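# Cap a marker with two robot arms on a table

## Task

Get the cap pressed fully onto the marker, and leave the capped marker lying completely on the table. It does not count if the cap first becomes fully seated while the robot is touching neither the marker nor the cap. Neither the marker nor the cap may enter the marked zones around the arm bases at any time, whether on the table or lifted, or the task fails. The result must stay in place without the robot holding it. Finish by opening the grippers and moving the arms away.

## Robot and tools

Robot: two 6-joint arms, left_arm and right_arm, each with a parallel gripper. These names are labels only and do not match image sides. Joint order for every row and every per-joint list in results: waist, shoulder, elbow, wrist pitch, wrist yaw, wrist roll. Stated ranges (rad): waist -2.618 to 3.054, shoulder 0.000 to 3.142, elbow 0.000 to 3.142, wrist pitch -1.571 to 1.571, wrist yaw -1.571 to 1.571, wrist roll -2.094 to 2.094. The real ends may differ by up to 0.036 rad either way.

Scene frame (metres): origin on the tabletop midway between the arms, +z up, +x out over the table, left_arm on the +y side. The state line gives each gripper's end_effector_position and end_effector_quat_wxyz in this frame; it can be somewhat wrong, more so at long reach. The gripper's fingers point along its +z and close along its y; the reported point sits between the pads, about 1 cm short of the tips.

A row is 14 numbers in [-1, 1]: left_arm's 6 joint values then its opening, then right_arm's 6 then its opening. Both arms must always be included. Joint values are scaled offsets, not angles: 1.0 equals 1.202 rad (waist), 1.258 (shoulder), 1.238 (elbow), 2.073 (wrist pitch), 2.022 (wrist yaw and wrist roll). Opening is absolute: +1 fully open, -1 closed; between those the fingers go to where grip_measured would read that value. Optionally append 12 stiffness factors in 0 to 1 (left 6, right 6, joint order) that multiply position gains and persist until changed.

execute_actions(actions): a list of up to 15 actions; each action is a list of up to 15 rows, one row per 1/30 s step; a shorter action repeats its last row to fill 15 steps. Joint values are offsets from the angles at the start of that action (not from the previous row); for a call's first action, from the last reported angles. An action asking a joint to go more than 0.036 rad beyond its range is refused for both arms; if the first action fails this, or any action is malformed, nothing runs. An empty list just returns state and images.

move(target, speed, blocking): target is one row; its joint offsets are measured from the Joint positions in the latest result that showed them. All joints follow paths that finish together (0.5 to 10 s; cut off at 10 s), so hands curve. speed is the top rate in rad/s of the joint with farthest to travel, 0.01 to 2, default 0.5. Openings are applied at once. Paths ignore obstacles and the other arm. blocking=false returns after 0.5 s while motion continues; then only wait or stop are accepted until a result shows the move ended. The extra move: line reports the ending (done, off_target, moving, held, fault), limits=held or limits=none, and each arm's joint farthest from target.

wait(seconds): 0 to 10; arms hold their last command; returns early if a running move ends. stop(): brakes a running move (needs room); fingers keep going. zoom_image(camera, region): region [x0, y0, x1, y1] in pixels of that camera's latest image, at most 504x504. Cameras, all 504x504: cam_head_left, cam_head_right, cam_high, cam_low, cam_left_wrist, cam_right_wrist. finished_scene(scene): ends the current scene (give its number) after the last command is held; irreversible; reports success.

Result lines: Joint positions and Joint velocities per arm (rad, rad/s, then finger gap in m, 0.094 open). Joint targets shows what joints are being driven toward now. grip_measured is the opening on the command scale (each gripper off by up to about 1 mm). Step readings list joint angles at some steps; HELD marks steps where part of that arm's row was held back. "joint sent to its limit" means a joint reached its end; its absence proves nothing. "joint command not followed" means a clearance check altered targets. Torques are noisy, offset drive outputs. FAULT, MOTOR HOT (75 °C) and OVER-TEMPERATURE FAULT lines report stops; at 90 °C an arm halts for 10 s, at 100 °C it goes limp and falls.

Motion limits: each step, targets stay within a lead of the measured angle (0.202 waist, 0.258 shoulder, 0.238 elbow, 0.573 wrist pitch, 0.522 wrist yaw and roll), and are scaled back if they would shift the hand over 70 mm; big changes take several actions, and unfinished ones must be commanded again. Zero offsets can let an arm sag; to hold, send offsets back to the desired angles first, then zeros.

Gripping: command about 0.03 below grip_measured to hold firmly, less for lighter. Pad force is roughly 50 to 62 N, lower on thin parts.

Avoid: dropping or flinging the marker or cap, knocking anything off the table, letting either object into the base zones, fast impacts, pressing far past contact, arms colliding or pushing each other, and long heavy holds that heat motors. Loose objects may occasionally be nudged by outside disturbances. The simulation keeps running while you compose replies, holding the last command.

Each tool is called as name([rows], argument=value, ...), one row to a line, values as JSON.

## Session

execute_actions(actions=[])

Scene clock: 0.00 s.
left_arm: end_effector_position=(+0.5531, +0.5061, +0.1086) grip_measured=+1.000 end_effector_quat_wxyz=(+0.659, -0.434, +0.499, +0.357) | right_arm: end_effector_position=(+0.1412, +0.0645, +0.2671) grip_measured=+1.000 end_effector_quat_wxyz=(+0.702, -0.685, -0.116, +0.159)
Joint names: [waist, shoulder, elbow, wrist pitch, wrist yaw, wrist roll]
Joint positions: left_arm=[-0.003  2.534  1.383  1.386 -1.008 -0.019  0.094] | right_arm=[ 0.849  1.522  0.736  0.919 -1.296 -1.388  0.094]
Joint velocities: left_arm=[-0.007  0.017  0.002  0.066  0.007 -0.037  0.   ] | right_arm=[ 0.002  0.022  0.002 -0.007 -0.066 -0.037  0.   ]
Joint torques (N m, as the arm reports them, + toward a larger angle): no reading
Motor temperatures (°C, as the motors report them): left_arm=[23 21 23 24 24 21] | right_arm=[23 21 25 21 20 23]
Joint targets: left_arm=[-0.003 2.536 1.384 1.371 -1.005 -0.018] | right_arm=[0.849 1.513 0.748 0.916 -1.293 -1.379]
Joint stiffness scale: left_arm=[1. 1. 1. 1. 1. 1.] | right_arm=[1. 1. 1. 1. 1. 1.]

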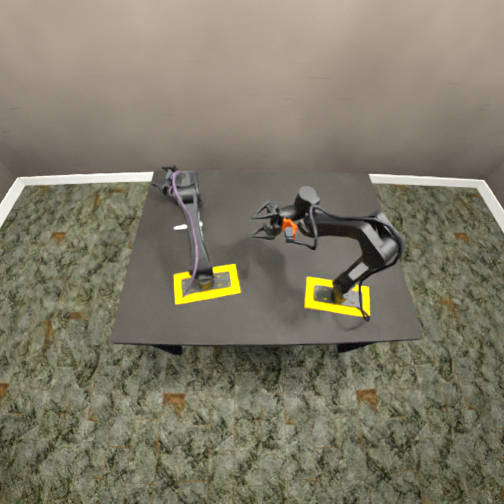

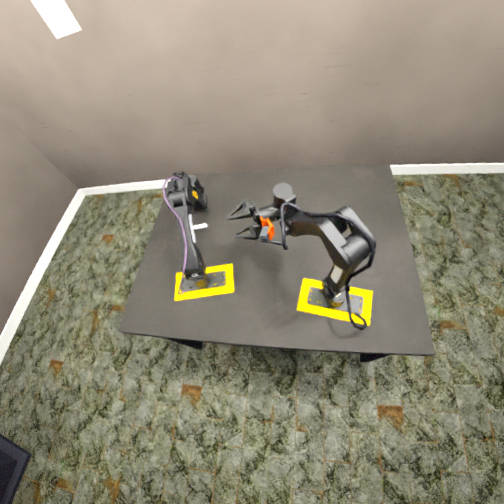

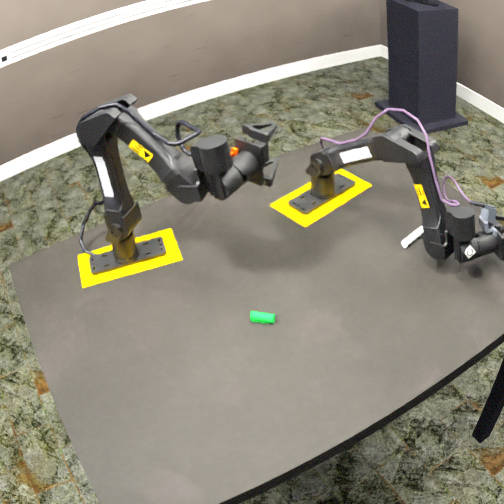

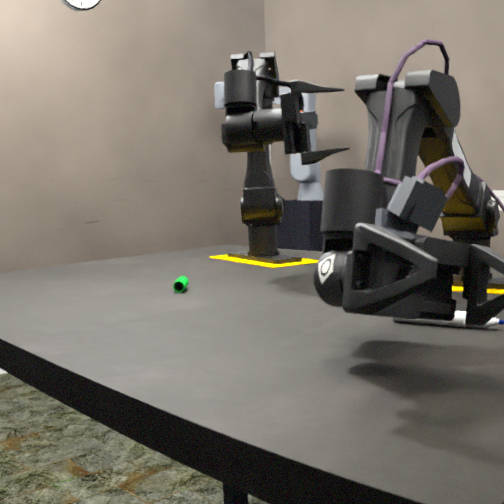

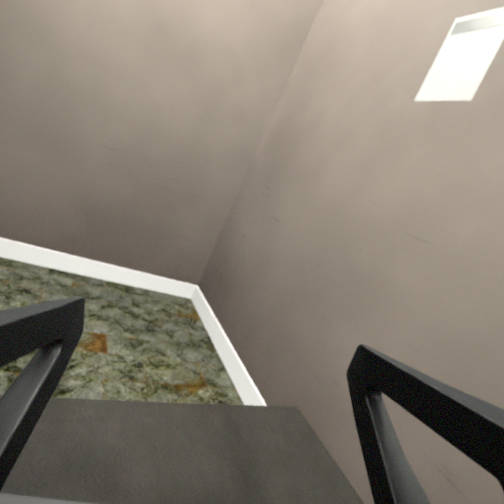

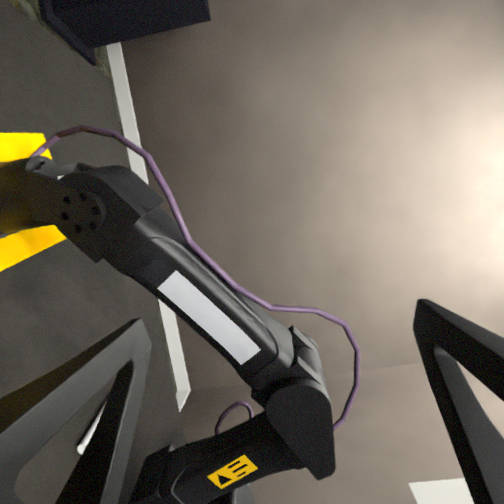

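move(target=[0,-0.742,-0.148,-1,0.4985,0.01,1, -0.54,0.062,0.375,-1,0.641,0.686,1], speed=1.2)

move(target=[0,0,0,-0.233,0,0,1, 0,0,0,0,0,0,1], speed=1.0)

Scene clock: 36.93 s.
left_arm: end_effector_position=(+0.4354, +0.3314, +0.1285) grip_measured=+1.000 end_effector_quat_wxyz=(+0.255, -0.097, +0.962, +0.029) | right_arm: end_effector_position=(+0.2520, -0.2721, +0.0879) grip_measured=+1.000 end_effector_quat_wxyz=(-0.000, -0.018, +1.000, +0.005)
Joint names: [waist, shoulder, elbow, wrist pitch, wrist yaw, wrist roll]
Joint positions: left_arm=[-0.003  1.612  1.22  -0.659 -0.01  -0.005  0.094] | right_arm=[ 0.209  1.591  1.167 -1.146 -0.009 -0.012  0.094]
Joint velocities: left_arm=[-0.002 -0.007 -0.007 -0.081  0.022 -0.022  0.   ] | right_arm=[ 0.007  0.007  0.007 -0.022 -0.037  0.007  0.   ]
Joint torques (N m, as the arm reports them, + toward a larger angle): left_arm=[  0.01 -10.1    5.14   1.13   0.08   0.11] | right_arm=[-0.73 -5.64  8.99  0.3   0.06  0.1 ]
Motor temperatures (°C, as the motors report them): left_arm=[23 28 24 27 24 21] | right_arm=[23 23 27 25 20 23]
Joint targets: left_arm=[-0.003 1.600 1.200 -0.687 0.000 0.001] | right_arm=[0.200 1.600 1.200 -1.154 -0.000 -0.001]
Joint stiffness scale: left_arm=[1. 1. 1. 1. 1. 1.] | right_arm=[1. 1. 1. 1. 1. 1.]
move: off_target (left_arm, right_arm); limits=none; left_arm: farthest joint: the wrist pitch, 0.028 radians from its target (2.073 radians at the start); right_arm: farthest joint: the elbow, 0.034 radians from its target (0.464 radians at the start)

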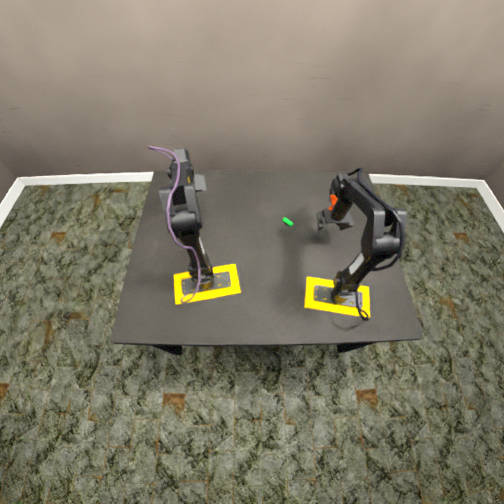

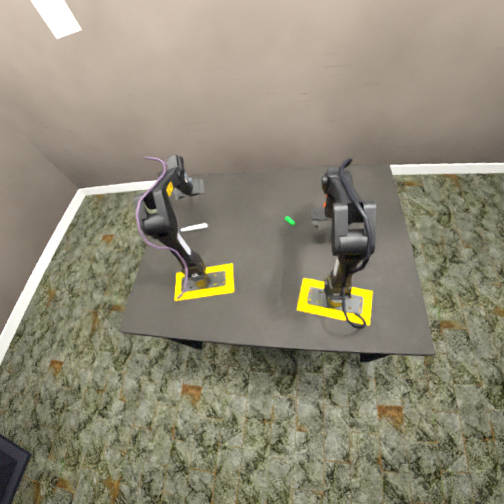

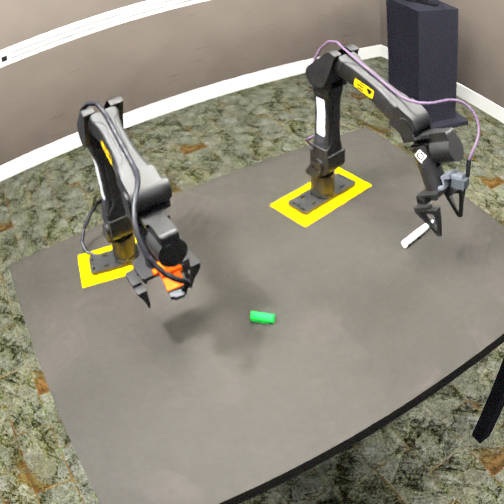

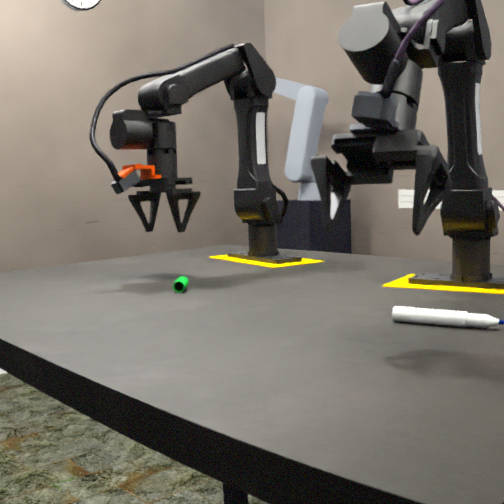

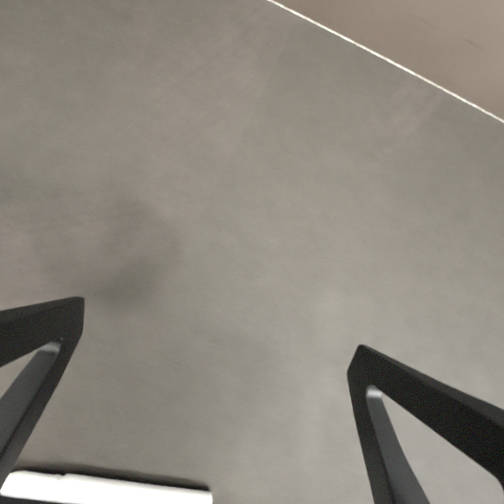

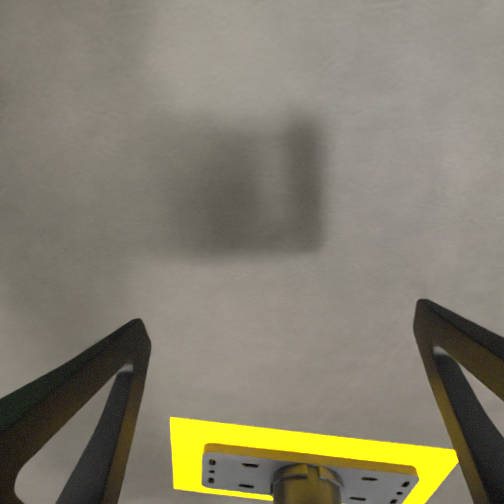

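Scene clock: 38.30 s.
left_arm: end_effector_position=(+0.3282, +0.3105, +0.0962) grip_measured=+1.000 end_effector_quat_wxyz=(+0.028, -0.099, +0.995, +0.007) | right_arm: end_effector_position=(+0.2520, -0.2721, +0.0879) grip_measured=+1.000 end_effector_quat_wxyz=(-0.000, -0.018, +1.000, +0.005)
Joint names: [waist, shoulder, elbow, wrist pitch, wrist yaw, wrist roll]
Joint positions: left_arm=[-0.003  1.612  1.22  -1.122 -0.01  -0.005  0.094] | right_arm=[ 0.209  1.591  1.167 -1.146 -0.009 -0.012  0.094]
Joint velocities: left_arm=[ 0.002  0.017 -0.002  0.007 -0.037 -0.037  0.   ] | right_arm=[ 0.017  0.002 -0.002  0.037 -0.007  0.007  0.   ]
Joint torques (N m, as the arm reports them, + toward a larger angle): left_arm=[ 0.07 -8.07  5.85  0.41  0.02  0.01] | right_arm=[-0.02 -6.59  6.54  0.37 -0.01  0.02]
Motor temperatures (°C, as the motors report them): left_arm=[23 28 24 27 24 21] | right_arm=[23 23 27 25 20 23]
Joint targets: left_arm=[-0.003 1.612 1.220 -1.143 -0.010 -0.005] | right_arm=[0.209 1.591 1.167 -1.146 -0.009 -0.012]
Joint stiffness scale: left_arm=[1. 1. 1. 1. 1. 1.] | right_arm=[1. 1. 1. 1. 1. 1.]
move: done; limits=none; left_arm: farthest joint: the wrist pitch, 0.020 radians from its target (0.483 radians at the start); right_arm: farthest joint: the waist, 0.000 radians from its target (0.000 radians at the start)

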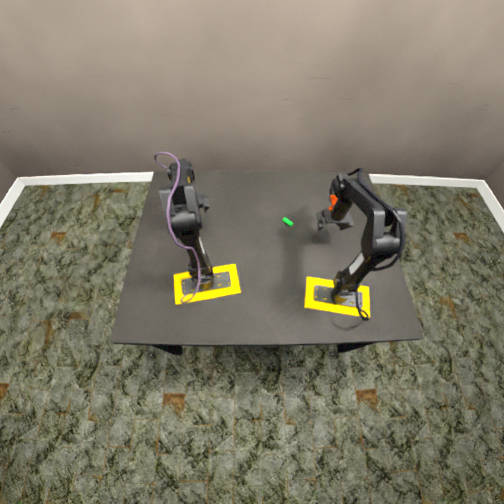

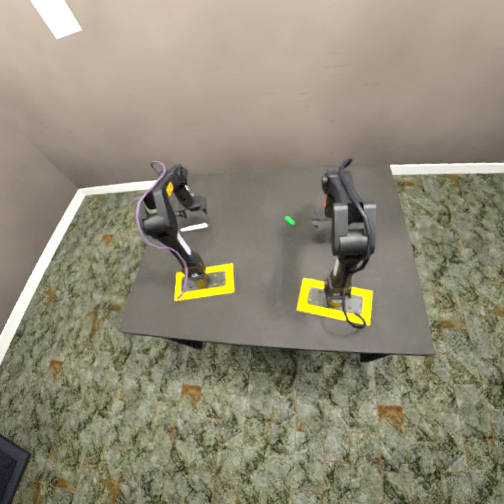

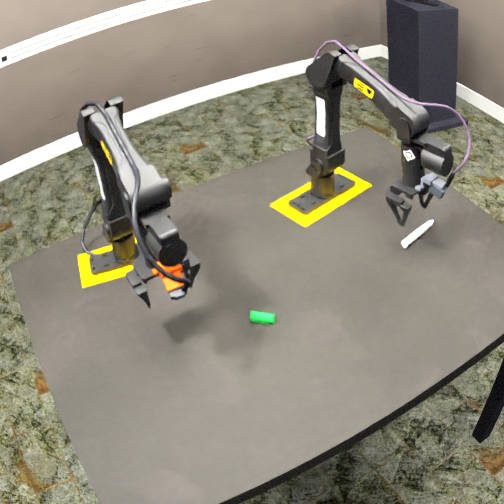

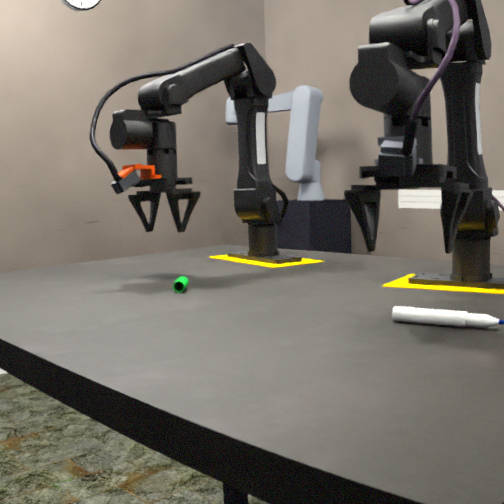

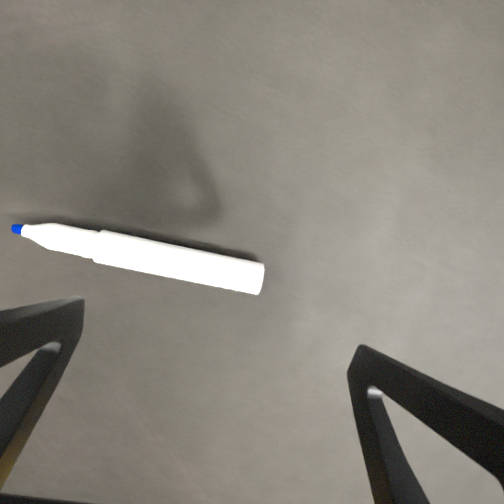

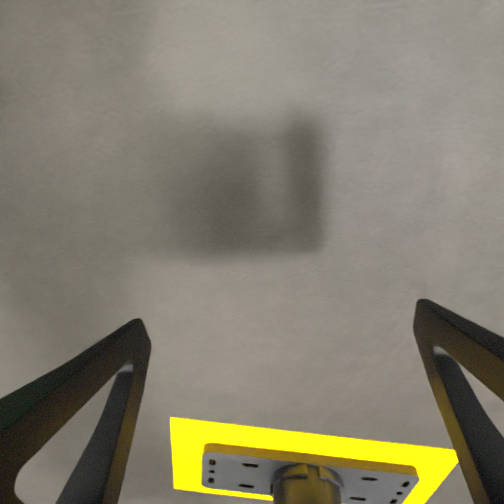

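move(target=[0,0,0,-0.02,0,0.777,1, 0.2,0,0.03,0,0,0.2,1], speed=1.5)

Scene clock: 117.93 s.
left_arm: end_effector_position=(+0.3239, +0.3096, +0.0960) grip_measured=+1.000 end_effector_quat_wxyz=(+0.009, +0.631, +0.775, +0.018) | right_arm: end_effector_position=(+0.2428, -0.2103, +0.0879) grip_measured=+1.000 end_effector_quat_wxyz=(-0.001, +0.064, +0.998, +0.004)
Joint names: [waist, shoulder, elbow, wrist pitch, wrist yaw, wrist roll]
Joint positions: left_arm=[-0.003  1.612  1.22  -1.139 -0.01   1.559  0.094] | right_arm=[ 0.439  1.591  1.167 -1.146 -0.009  0.381  0.094]
Joint velocities: left_arm=[ 0.012 -0.007 -0.017 -0.051  0.022 -0.007  0.   ] | right_arm=[ 0.002  0.007 -0.002 -0.081  0.022 -0.081  0.   ]
Joint torques (N m, as the arm reports them, + toward a larger angle): left_arm=[ 0.08 -7.98  5.83  0.35  0.01  0.1 ] | right_arm=[ 0.91 -6.58  9.24  0.37 -0.01  0.09]
Motor temperatures (°C, as the motors report them): left_arm=[23 25 25 25 24 21] | right_arm=[23 23 27 22 20 23]
Joint targets: left_arm=[-0.003 1.612 1.220 -1.163 -0.010 1.566] | right_arm=[0.450 1.591 1.204 -1.146 -0.009 0.392]
Joint stiffness scale: left_arm=[1. 1. 1. 1. 1. 1.] | right_arm=[1. 1. 1. 1. 1. 1.]
move: off_target (left_arm, right_arm); limits=none; left_arm: farthest joint: the wrist pitch, 0.024 radians from its target (0.041 radians at the start); right_arm: farthest joint: the elbow, 0.038 radians from its target (0.038 radians at the start)

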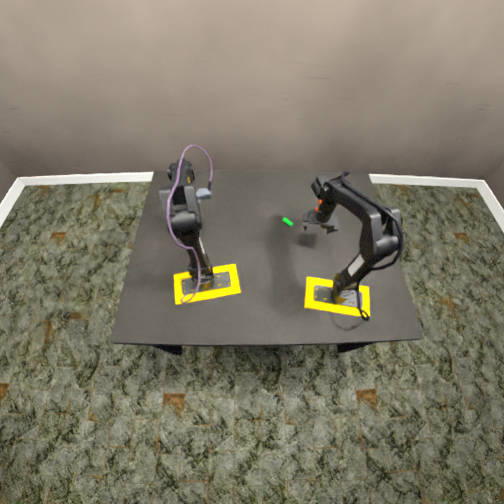

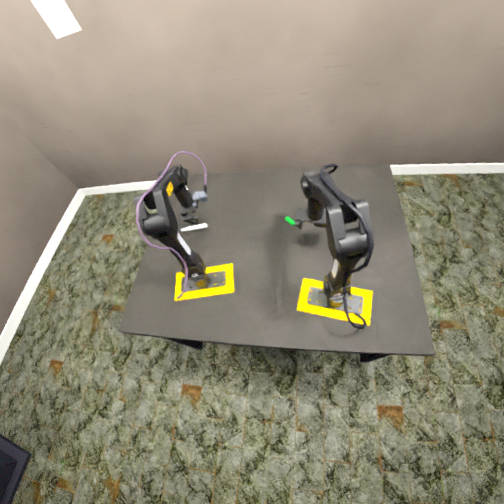

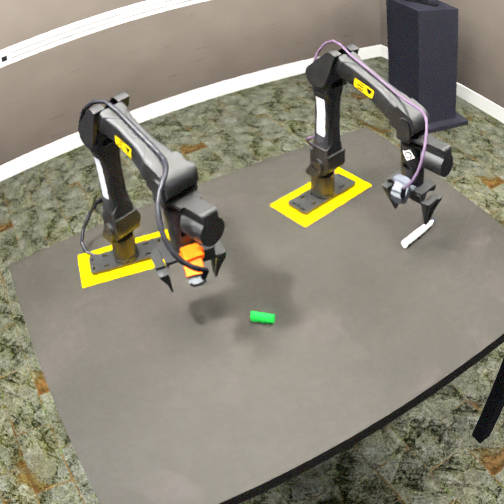

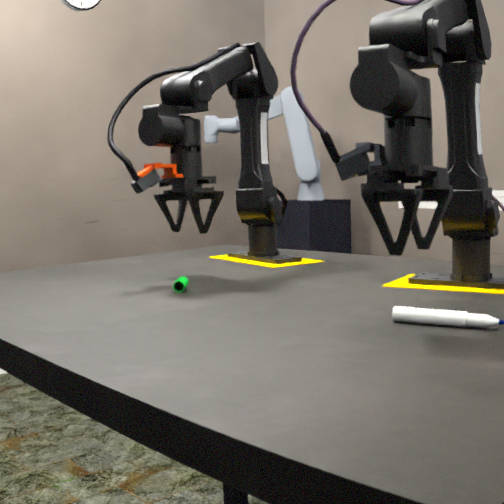

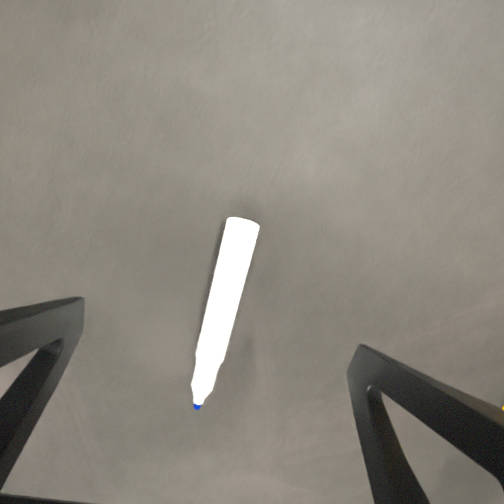

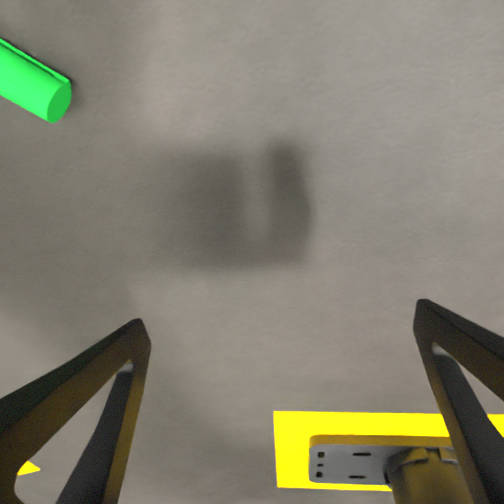

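move(target=[0,0.027,-0.165,0.095,0,0,1, 0.171,0.456,0.64,-0.092,0,-0.386,1], speed=0.8)

Scene clock: 155.87 s.
left_arm: end_effector_position=(+0.3121, +0.3073, +0.0456) grip_measured=+1.000 end_effector_quat_wxyz=(+0.003, +0.632, +0.775, +0.011) | right_arm: end_effector_position=(+0.3556, -0.0954, +0.0877) grip_measured=+1.000 end_effector_quat_wxyz=(-0.001, -0.407, +0.913, +0.005)
Joint names: [waist, shoulder, elbow, wrist pitch, wrist yaw, wrist roll]
Joint positions: left_arm=[-0.003  1.633  1.036 -0.953 -0.01   1.56   0.094] | right_arm=[ 0.638  2.167  1.923 -1.329 -0.009 -0.388  0.094]
Joint velocities: left_arm=[-0.002 -0.002  0.017  0.007 -0.081  0.081  0.   ] | right_arm=[-0.007  0.012  0.012  0.007 -0.051 -0.081  0.   ]
Joint torques (N m, as the arm reports them, + toward a larger angle): left_arm=[ 0.01 -6.7   4.1   0.61 -0.01  0.02] | right_arm=[  0.49 -12.52   9.22   0.28  -0.01  -0.09]
Motor temperatures (°C, as the motors report them): left_arm=[23 25 25 25 24 21] | right_arm=[23 24 29 22 20 23]
Joint targets: left_arm=[-0.003 1.646 1.016 -0.942 -0.010 1.559] | right_arm=[0.644 2.165 1.959 -1.337 -0.009 -0.399]
Joint stiffness scale: left_arm=[1. 1. 1. 1. 1. 1.] | right_arm=[1. 1. 1. 1. 1. 1.]
move: off_target (right_arm); limits=none; left_arm: farthest joint: the elbow, 0.020 radians from its target (0.204 radians at the start); right_arm: farthest joint: the elbow, 0.036 radians from its target (0.793 radians at the start)

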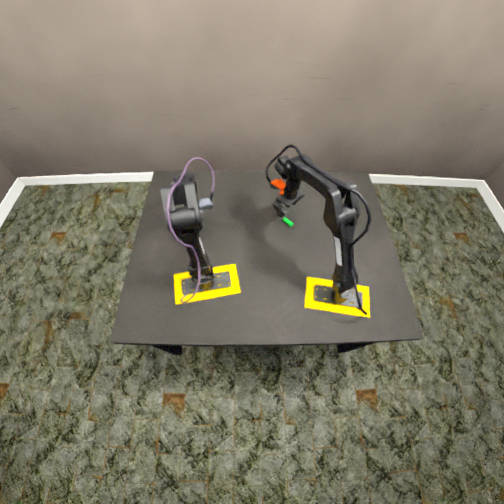

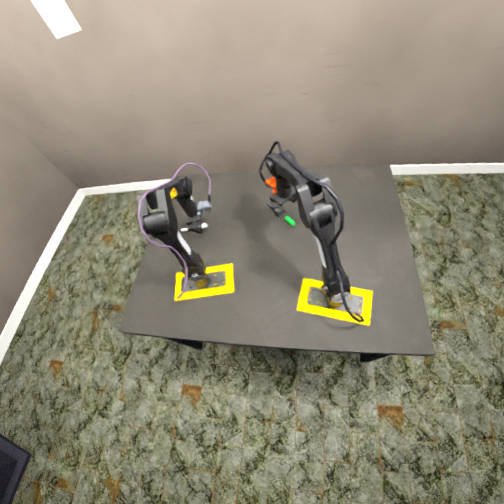

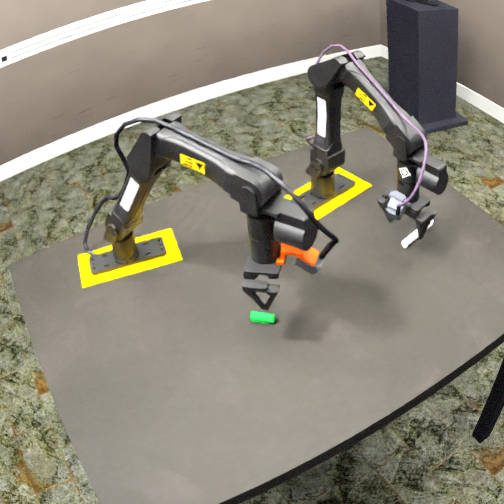

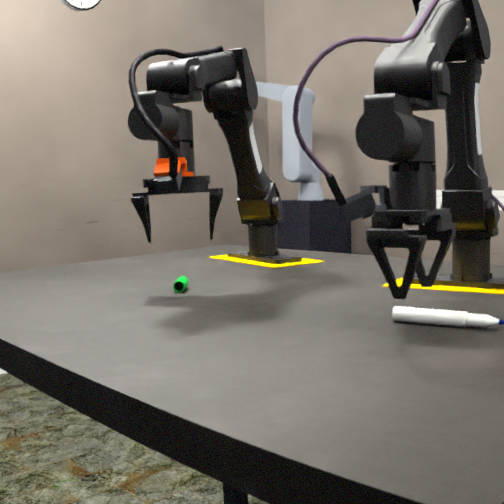

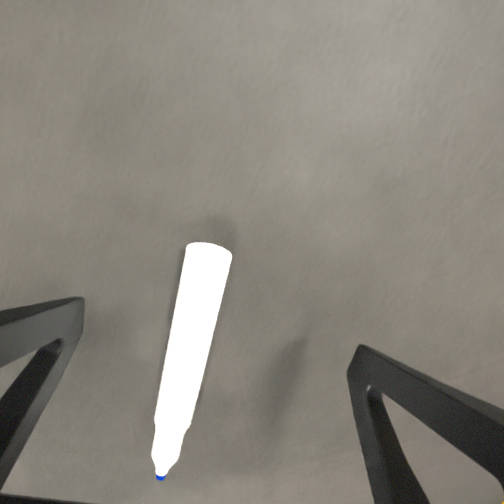

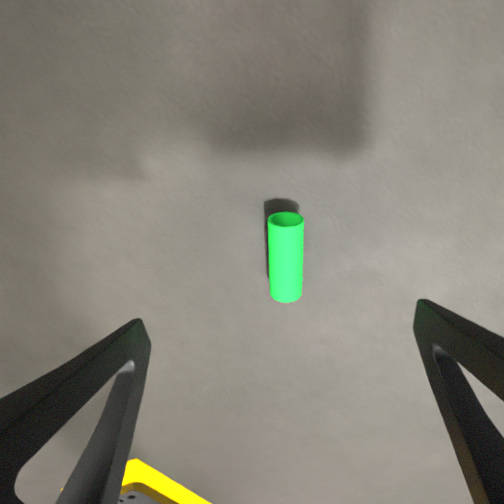

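move(target=[0.029,0.074,-0.022,0.055,0,0.017,1, -0.022,-0.016,-0.212,0.117,0,-0.013,1], speed=0.4)

Scene clock: 178.10 s.
left_arm: end_effector_position=(+0.3292, +0.3185, +0.0249) grip_measured=+1.000 end_effector_quat_wxyz=(+0.010, +0.632, +0.774, +0.020) | right_arm: end_effector_position=(+0.3429, -0.1089, +0.0230) grip_measured=+1.000 end_effector_quat_wxyz=(-0.018, -0.407, +0.913, +0.004)
Joint names: [waist, shoulder, elbow, wrist pitch, wrist yaw, wrist roll]
Joint positions: left_arm=[ 0.023  1.714  1.036 -0.849 -0.01   1.588  0.094] | right_arm=[ 0.622  2.167  1.663 -1.103 -0.009 -0.403  0.094]
Joint velocities: left_arm=[-0.007  0.002 -0.007  0.007  0.095  0.022  0.   ] | right_arm=[-0.017  0.012  0.002  0.037  0.051 -0.022  0.   ]
Joint torques (N m, as the arm reports them, + toward a larger angle): left_arm=[ 0.9  -7.48  3.53  0.67  0.01  0.1 ] | right_arm=[ -0.83 -14.09   6.22   0.49  -0.01  -0.09]
Motor temperatures (°C, as the motors report them): left_arm=[23 25 25 25 24 21] | right_arm=[23 27 29 22 20 23]
Joint targets: left_arm=[0.032 1.726 1.009 -0.839 -0.010 1.594] | right_arm=[0.612 2.147 1.660 -1.086 -0.009 -0.414]
Joint stiffness scale: left_arm=[1. 1. 1. 1. 1. 1.] | right_arm=[1. 1. 1. 1. 1. 1.]
move: off_target (left_arm); limits=none; left_arm: farthest joint: the elbow, 0.027 radians from its target (0.027 radians at the start); right_arm: farthest joint: the shoulder, 0.020 radians from its target (0.020 radians at the start)

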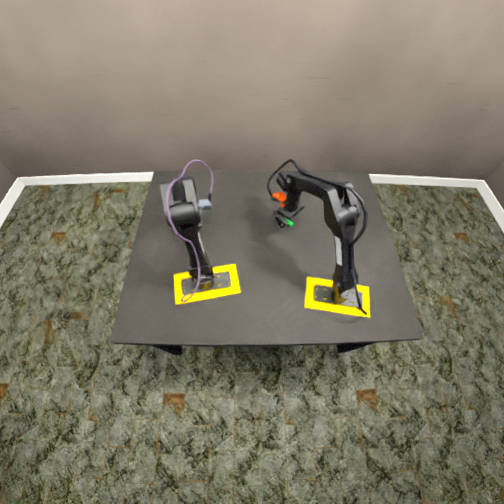

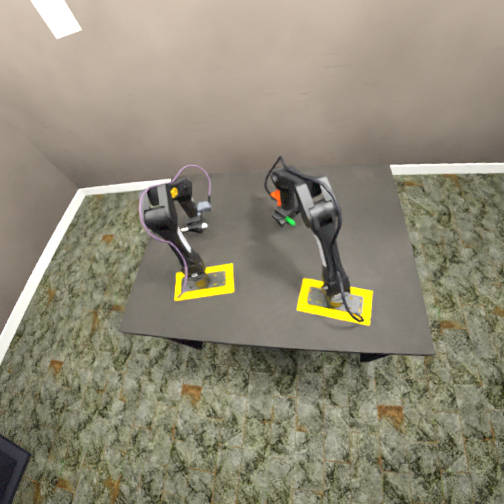

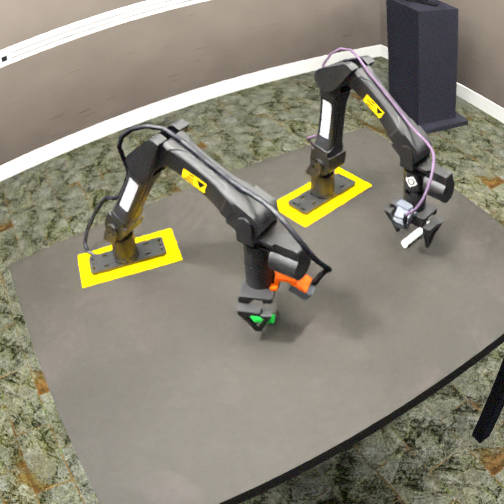

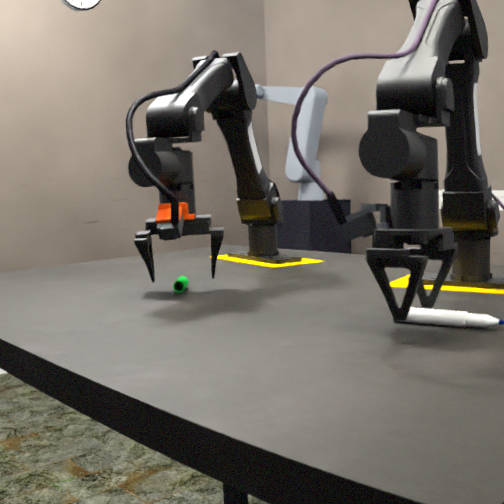

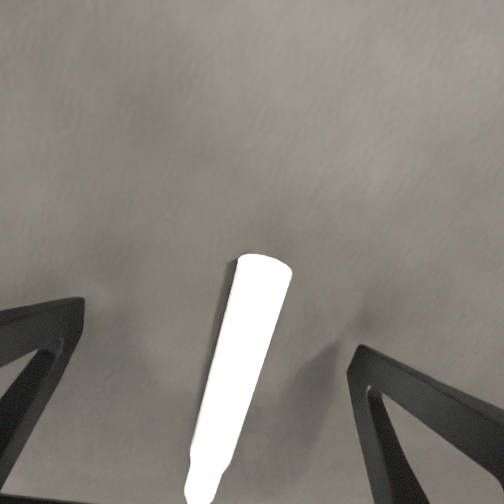

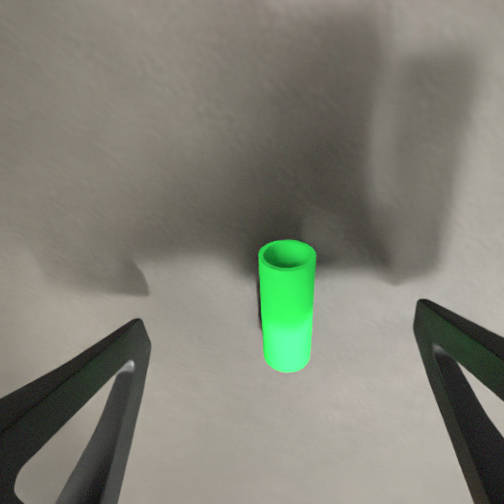

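move(target=[0,0.022,-0.042,0.02,0,0,1, 0,-0.028,-0.056,0.026,0,0,1], speed=0.2)

Scene clock: 195.77 s.
left_arm: end_effector_position=(+0.3229, +0.3171, +0.0129) grip_measured=+1.000 end_effector_quat_wxyz=(+0.003, +0.633, +0.774, +0.012) | right_arm: end_effector_position=(+0.3328, -0.1137, +0.0085) grip_measured=+1.000 end_effector_quat_wxyz=(-0.032, -0.406, +0.913, +0.004)
Joint names: [waist, shoulder, elbow, wrist pitch, wrist yaw, wrist roll]
Joint positions: left_arm=[ 0.023  1.73   1.003 -0.82  -0.01   1.588  0.094] | right_arm=[ 0.622  2.167  1.601 -1.068 -0.009 -0.403  0.094]
Joint velocities: left_arm=[-0.012 -0.007  0.012  0.037 -0.007 -0.007  0.   ] | right_arm=[ 0.017 -0.002  0.012 -0.066 -0.007  0.037  0.   ]
Joint torques (N m, as the arm reports them, + toward a larger angle): left_arm=[ 0.06 -7.57  3.88  0.6  -0.01  0.02] | right_arm=[  0.   -15.47   5.69   0.42   0.     0.03]
Motor temperatures (°C, as the motors report them): left_arm=[23 25 24 25 24 21] | right_arm=[23 29 28 22 20 23]
Joint targets: left_arm=[0.023 1.742 0.984 -0.808 -0.010 1.588] | right_arm=[0.622 2.132 1.594 -1.049 -0.009 -0.403]
Joint stiffness scale: left_arm=[1. 1. 1. 1. 1. 1.] | right_arm=[1. 1. 1. 1. 1. 1.]
move: off_target (right_arm); limits=none; left_arm: farthest joint: the elbow, 0.019 radians from its target (0.052 radians at the start); right_arm: farthest joint: the shoulder, 0.035 radians from its target (0.035 radians at the start)

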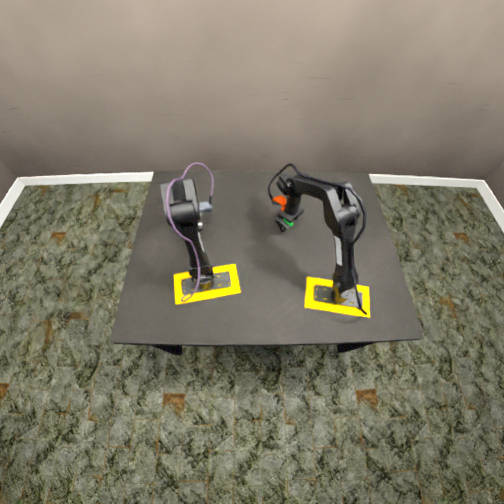

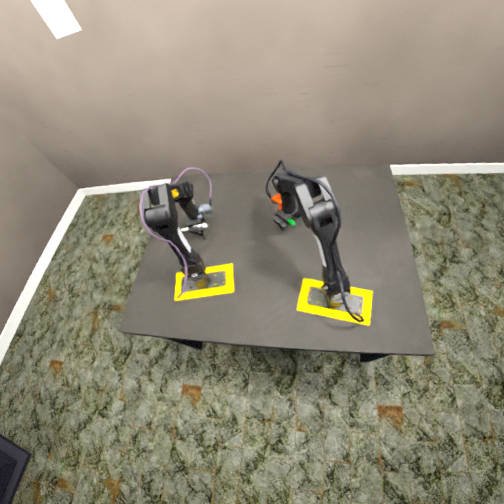

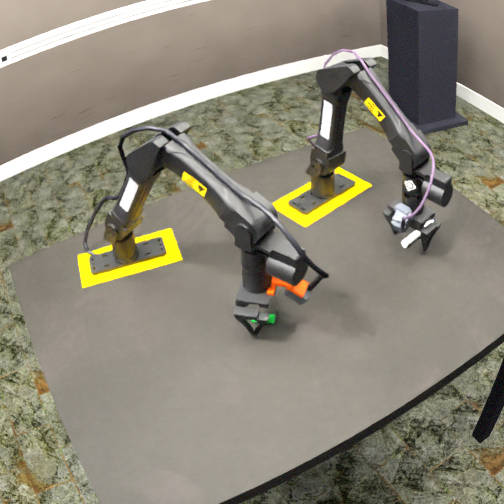

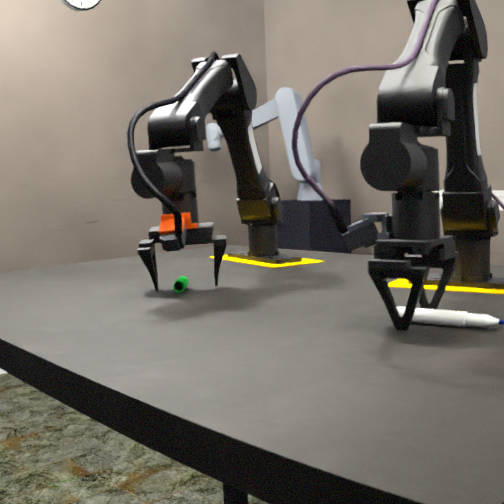

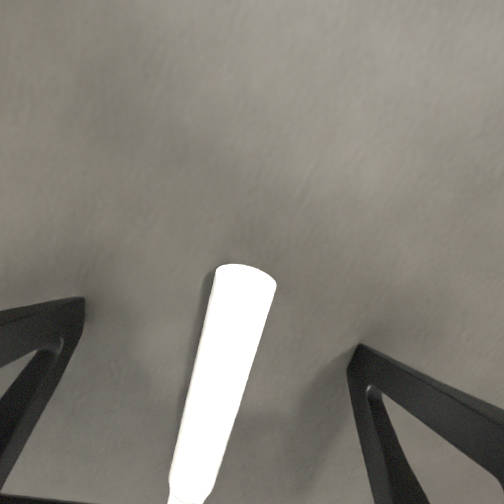

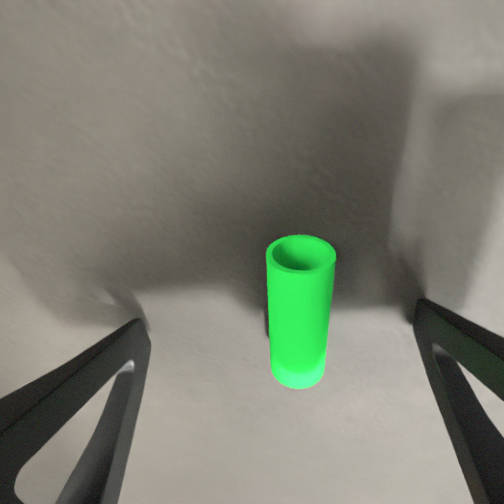

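execute_actions([
  [[0,0.008,-0.012,0,0,0,0.2,0,-0.02,0.008,0,0,0,0.2]],
  [[0,0,0,0,0,0,-0.4,0,0,0,0,0,0,-0.4]],
  [[0,0,0,0,0,0,-0.68,0,0,0,0,0,0,-0.68]],
  [[0,0,0,0,0,0,-0.68,0,0,0,0,0,0,-0.68]],
])

Scene clock: 205.13 s.
left_arm: end_effector_position=(+0.3229, +0.3171, +0.0129) grip_measured=-0.654 end_effector_quat_wxyz=(+0.003, +0.633, +0.774, +0.012) | right_arm: end_effector_position=(+0.3329, -0.1136, +0.0085) grip_measured=-0.626 end_effector_quat_wxyz=(-0.032, -0.406, +0.913, +0.004)
Joint names: [waist, shoulder, elbow, wrist pitch, wrist yaw, wrist roll]
Joint positions: left_arm=[ 0.023  1.73   1.003 -0.82  -0.01   1.588  0.016] | right_arm=[ 0.622  2.167  1.601 -1.068 -0.009 -0.403  0.018]
Joint velocities: left_arm=[-0.007  0.012 -0.007 -0.037 -0.007 -0.022 -0.001] | right_arm=[ 0.007 -0.027 -0.007 -0.037 -0.007  0.051 -0.   ]
Joint torques (N m, as the arm reports them, + toward a larger angle): left_arm=[ 0.09 -8.65  5.23  0.52 -0.02  0.03] | right_arm=[ -0.01 -11.97   6.26   0.25  -0.01   0.02]
Motor temperatures (°C, as the motors report them): left_arm=[23 25 25 25 24 21] | right_arm=[23 30 28 22 20 23]
Joint targets: left_arm=[0.023 1.730 1.003 -0.820 -0.010 1.588] | right_arm=[0.622 2.167 1.601 -1.068 -0.009 -0.403]
Joint stiffness scale: left_arm=[1. 1. 1. 1. 1. 1.] | right_arm=[1. 1. 1. 1. 1. 1.]
Step readings (joint positions; steps 1 to 15: 1st action; 16 to 30: 2nd action; 31 to 45: 3rd action; 46 to 60: 4th action):
0: left_arm=[0.023 1.730 1.003 -0.820 -0.010 1.588] | right_arm=[0.622 2.167 1.601 -1.068 -0.009 -0.403]
1: left_arm=[0.023 1.730 1.003 -0.820 -0.010 1.588] | right_arm=[0.622 2.167 1.601 -1.068 -0.009 -0.403]
2: left_arm=[0.023 1.730 1.003 -0.820 -0.010 1.588] | right_arm=[0.622 2.167 1.601 -1.068 -0.009 -0.403]
4: left_arm=[0.023 1.730 1.003 -0.820 -0.010 1.588] | right_arm=[0.622 2.167 1.601 -1.068 -0.009 -0.403]
8: left_arm=[0.023 1.730 1.003 -0.820 -0.010 1.588] | right_arm=[0.622 2.167 1.601 -1.068 -0.009 -0.403]
15: left_arm=[0.023 1.730 1.003 -0.820 -0.010 1.588] | right_arm=[0.622 2.167 1.601 -1.068 -0.009 -0.403]
16: left_arm=[0.023 1.730 1.003 -0.820 -0.010 1.588] | right_arm=[0.622 2.167 1.601 -1.068 -0.009 -0.403]
17: left_arm=[0.023 1.730 1.003 -0.820 -0.010 1.588] | right_arm=[0.622 2.167 1.601 -1.068 -0.009 -0.403]
19: left_arm=[0.023 1.730 1.003 -0.820 -0.010 1.588] | right_arm=[0.622 2.167 1.601 -1.068 -0.009 -0.403]
23: left_arm=[0.023 1.730 1.003 -0.820 -0.010 1.588] | right_arm=[0.622 2.167 1.601 -1.068 -0.009 -0.403]
30: left_arm=[0.023 1.730 1.003 -0.820 -0.010 1.588] | right_arm=[0.622 2.167 1.601 -1.068 -0.009 -0.403]
31: left_arm=[0.023 1.730 1.003 -0.820 -0.010 1.588] | right_arm=[0.622 2.167 1.601 -1.068 -0.009 -0.403]
32: left_arm=[0.023 1.730 1.003 -0.820 -0.010 1.588] | right_arm=[0.622 2.167 1.601 -1.068 -0.009 -0.403]
34: left_arm=[0.023 1.730 1.003 -0.820 -0.010 1.588] | right_arm=[0.622 2.167 1.601 -1.068 -0.009 -0.403]
38: left_arm=[0.023 1.730 1.003 -0.820 -0.010 1.588] | right_arm=[0.622 2.167 1.601 -1.068 -0.009 -0.403]
45: left_arm=[0.023 1.730 1.003 -0.820 -0.010 1.588] | right_arm=[0.622 2.167 1.601 -1.068 -0.009 -0.403]
46: left_arm=[0.023 1.730 1.003 -0.820 -0.010 1.588] | right_arm=[0.622 2.167 1.601 -1.068 -0.009 -0.403]
47: left_arm=[0.023 1.730 1.003 -0.820 -0.010 1.588] | right_arm=[0.622 2.167 1.601 -1.068 -0.009 -0.403]
49: left_arm=[0.023 1.730 1.003 -0.820 -0.010 1.588] | right_arm=[0.622 2.167 1.601 -1.068 -0.009 -0.403]
53: left_arm=[0.023 1.730 1.003 -0.820 -0.010 1.588] | right_arm=[0.622 2.167 1.601 -1.068 -0.009 -0.403]
60: Joint positions above

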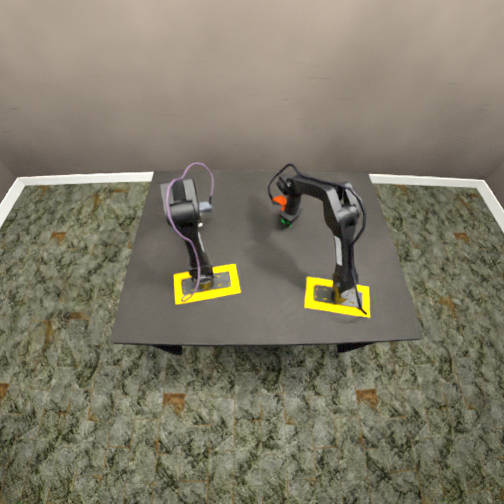

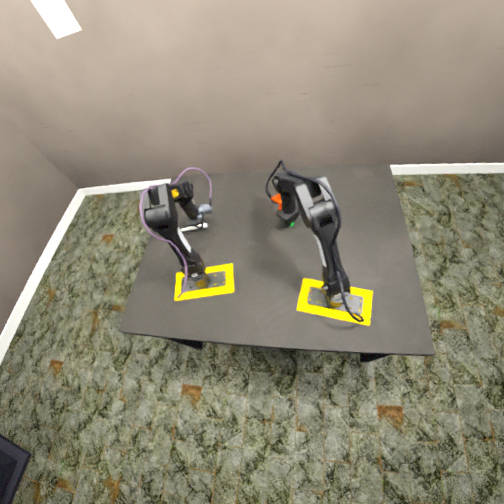

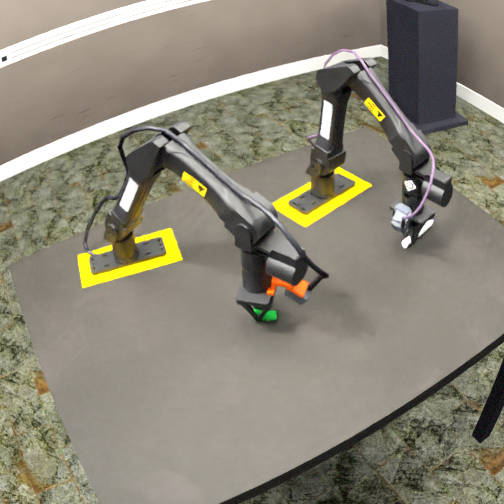

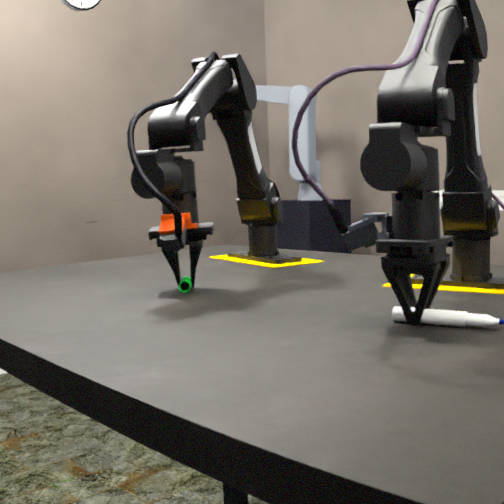

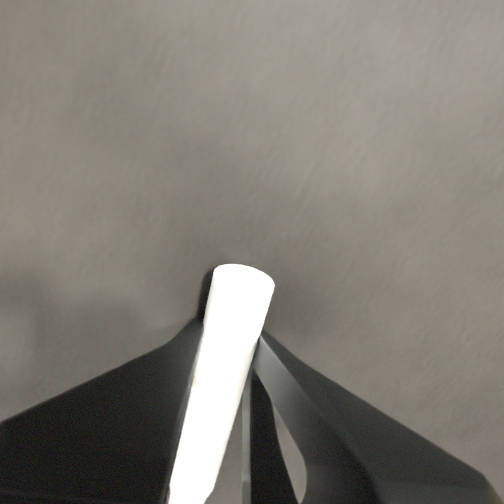

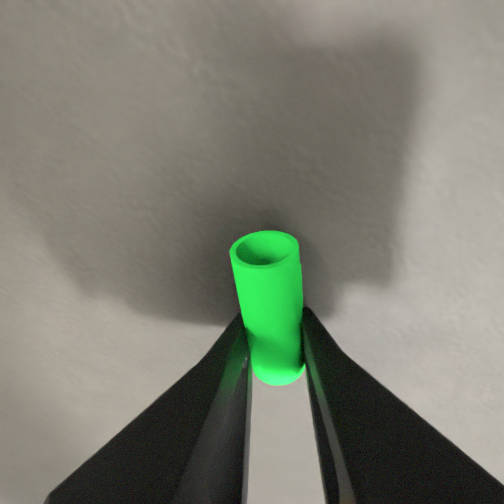

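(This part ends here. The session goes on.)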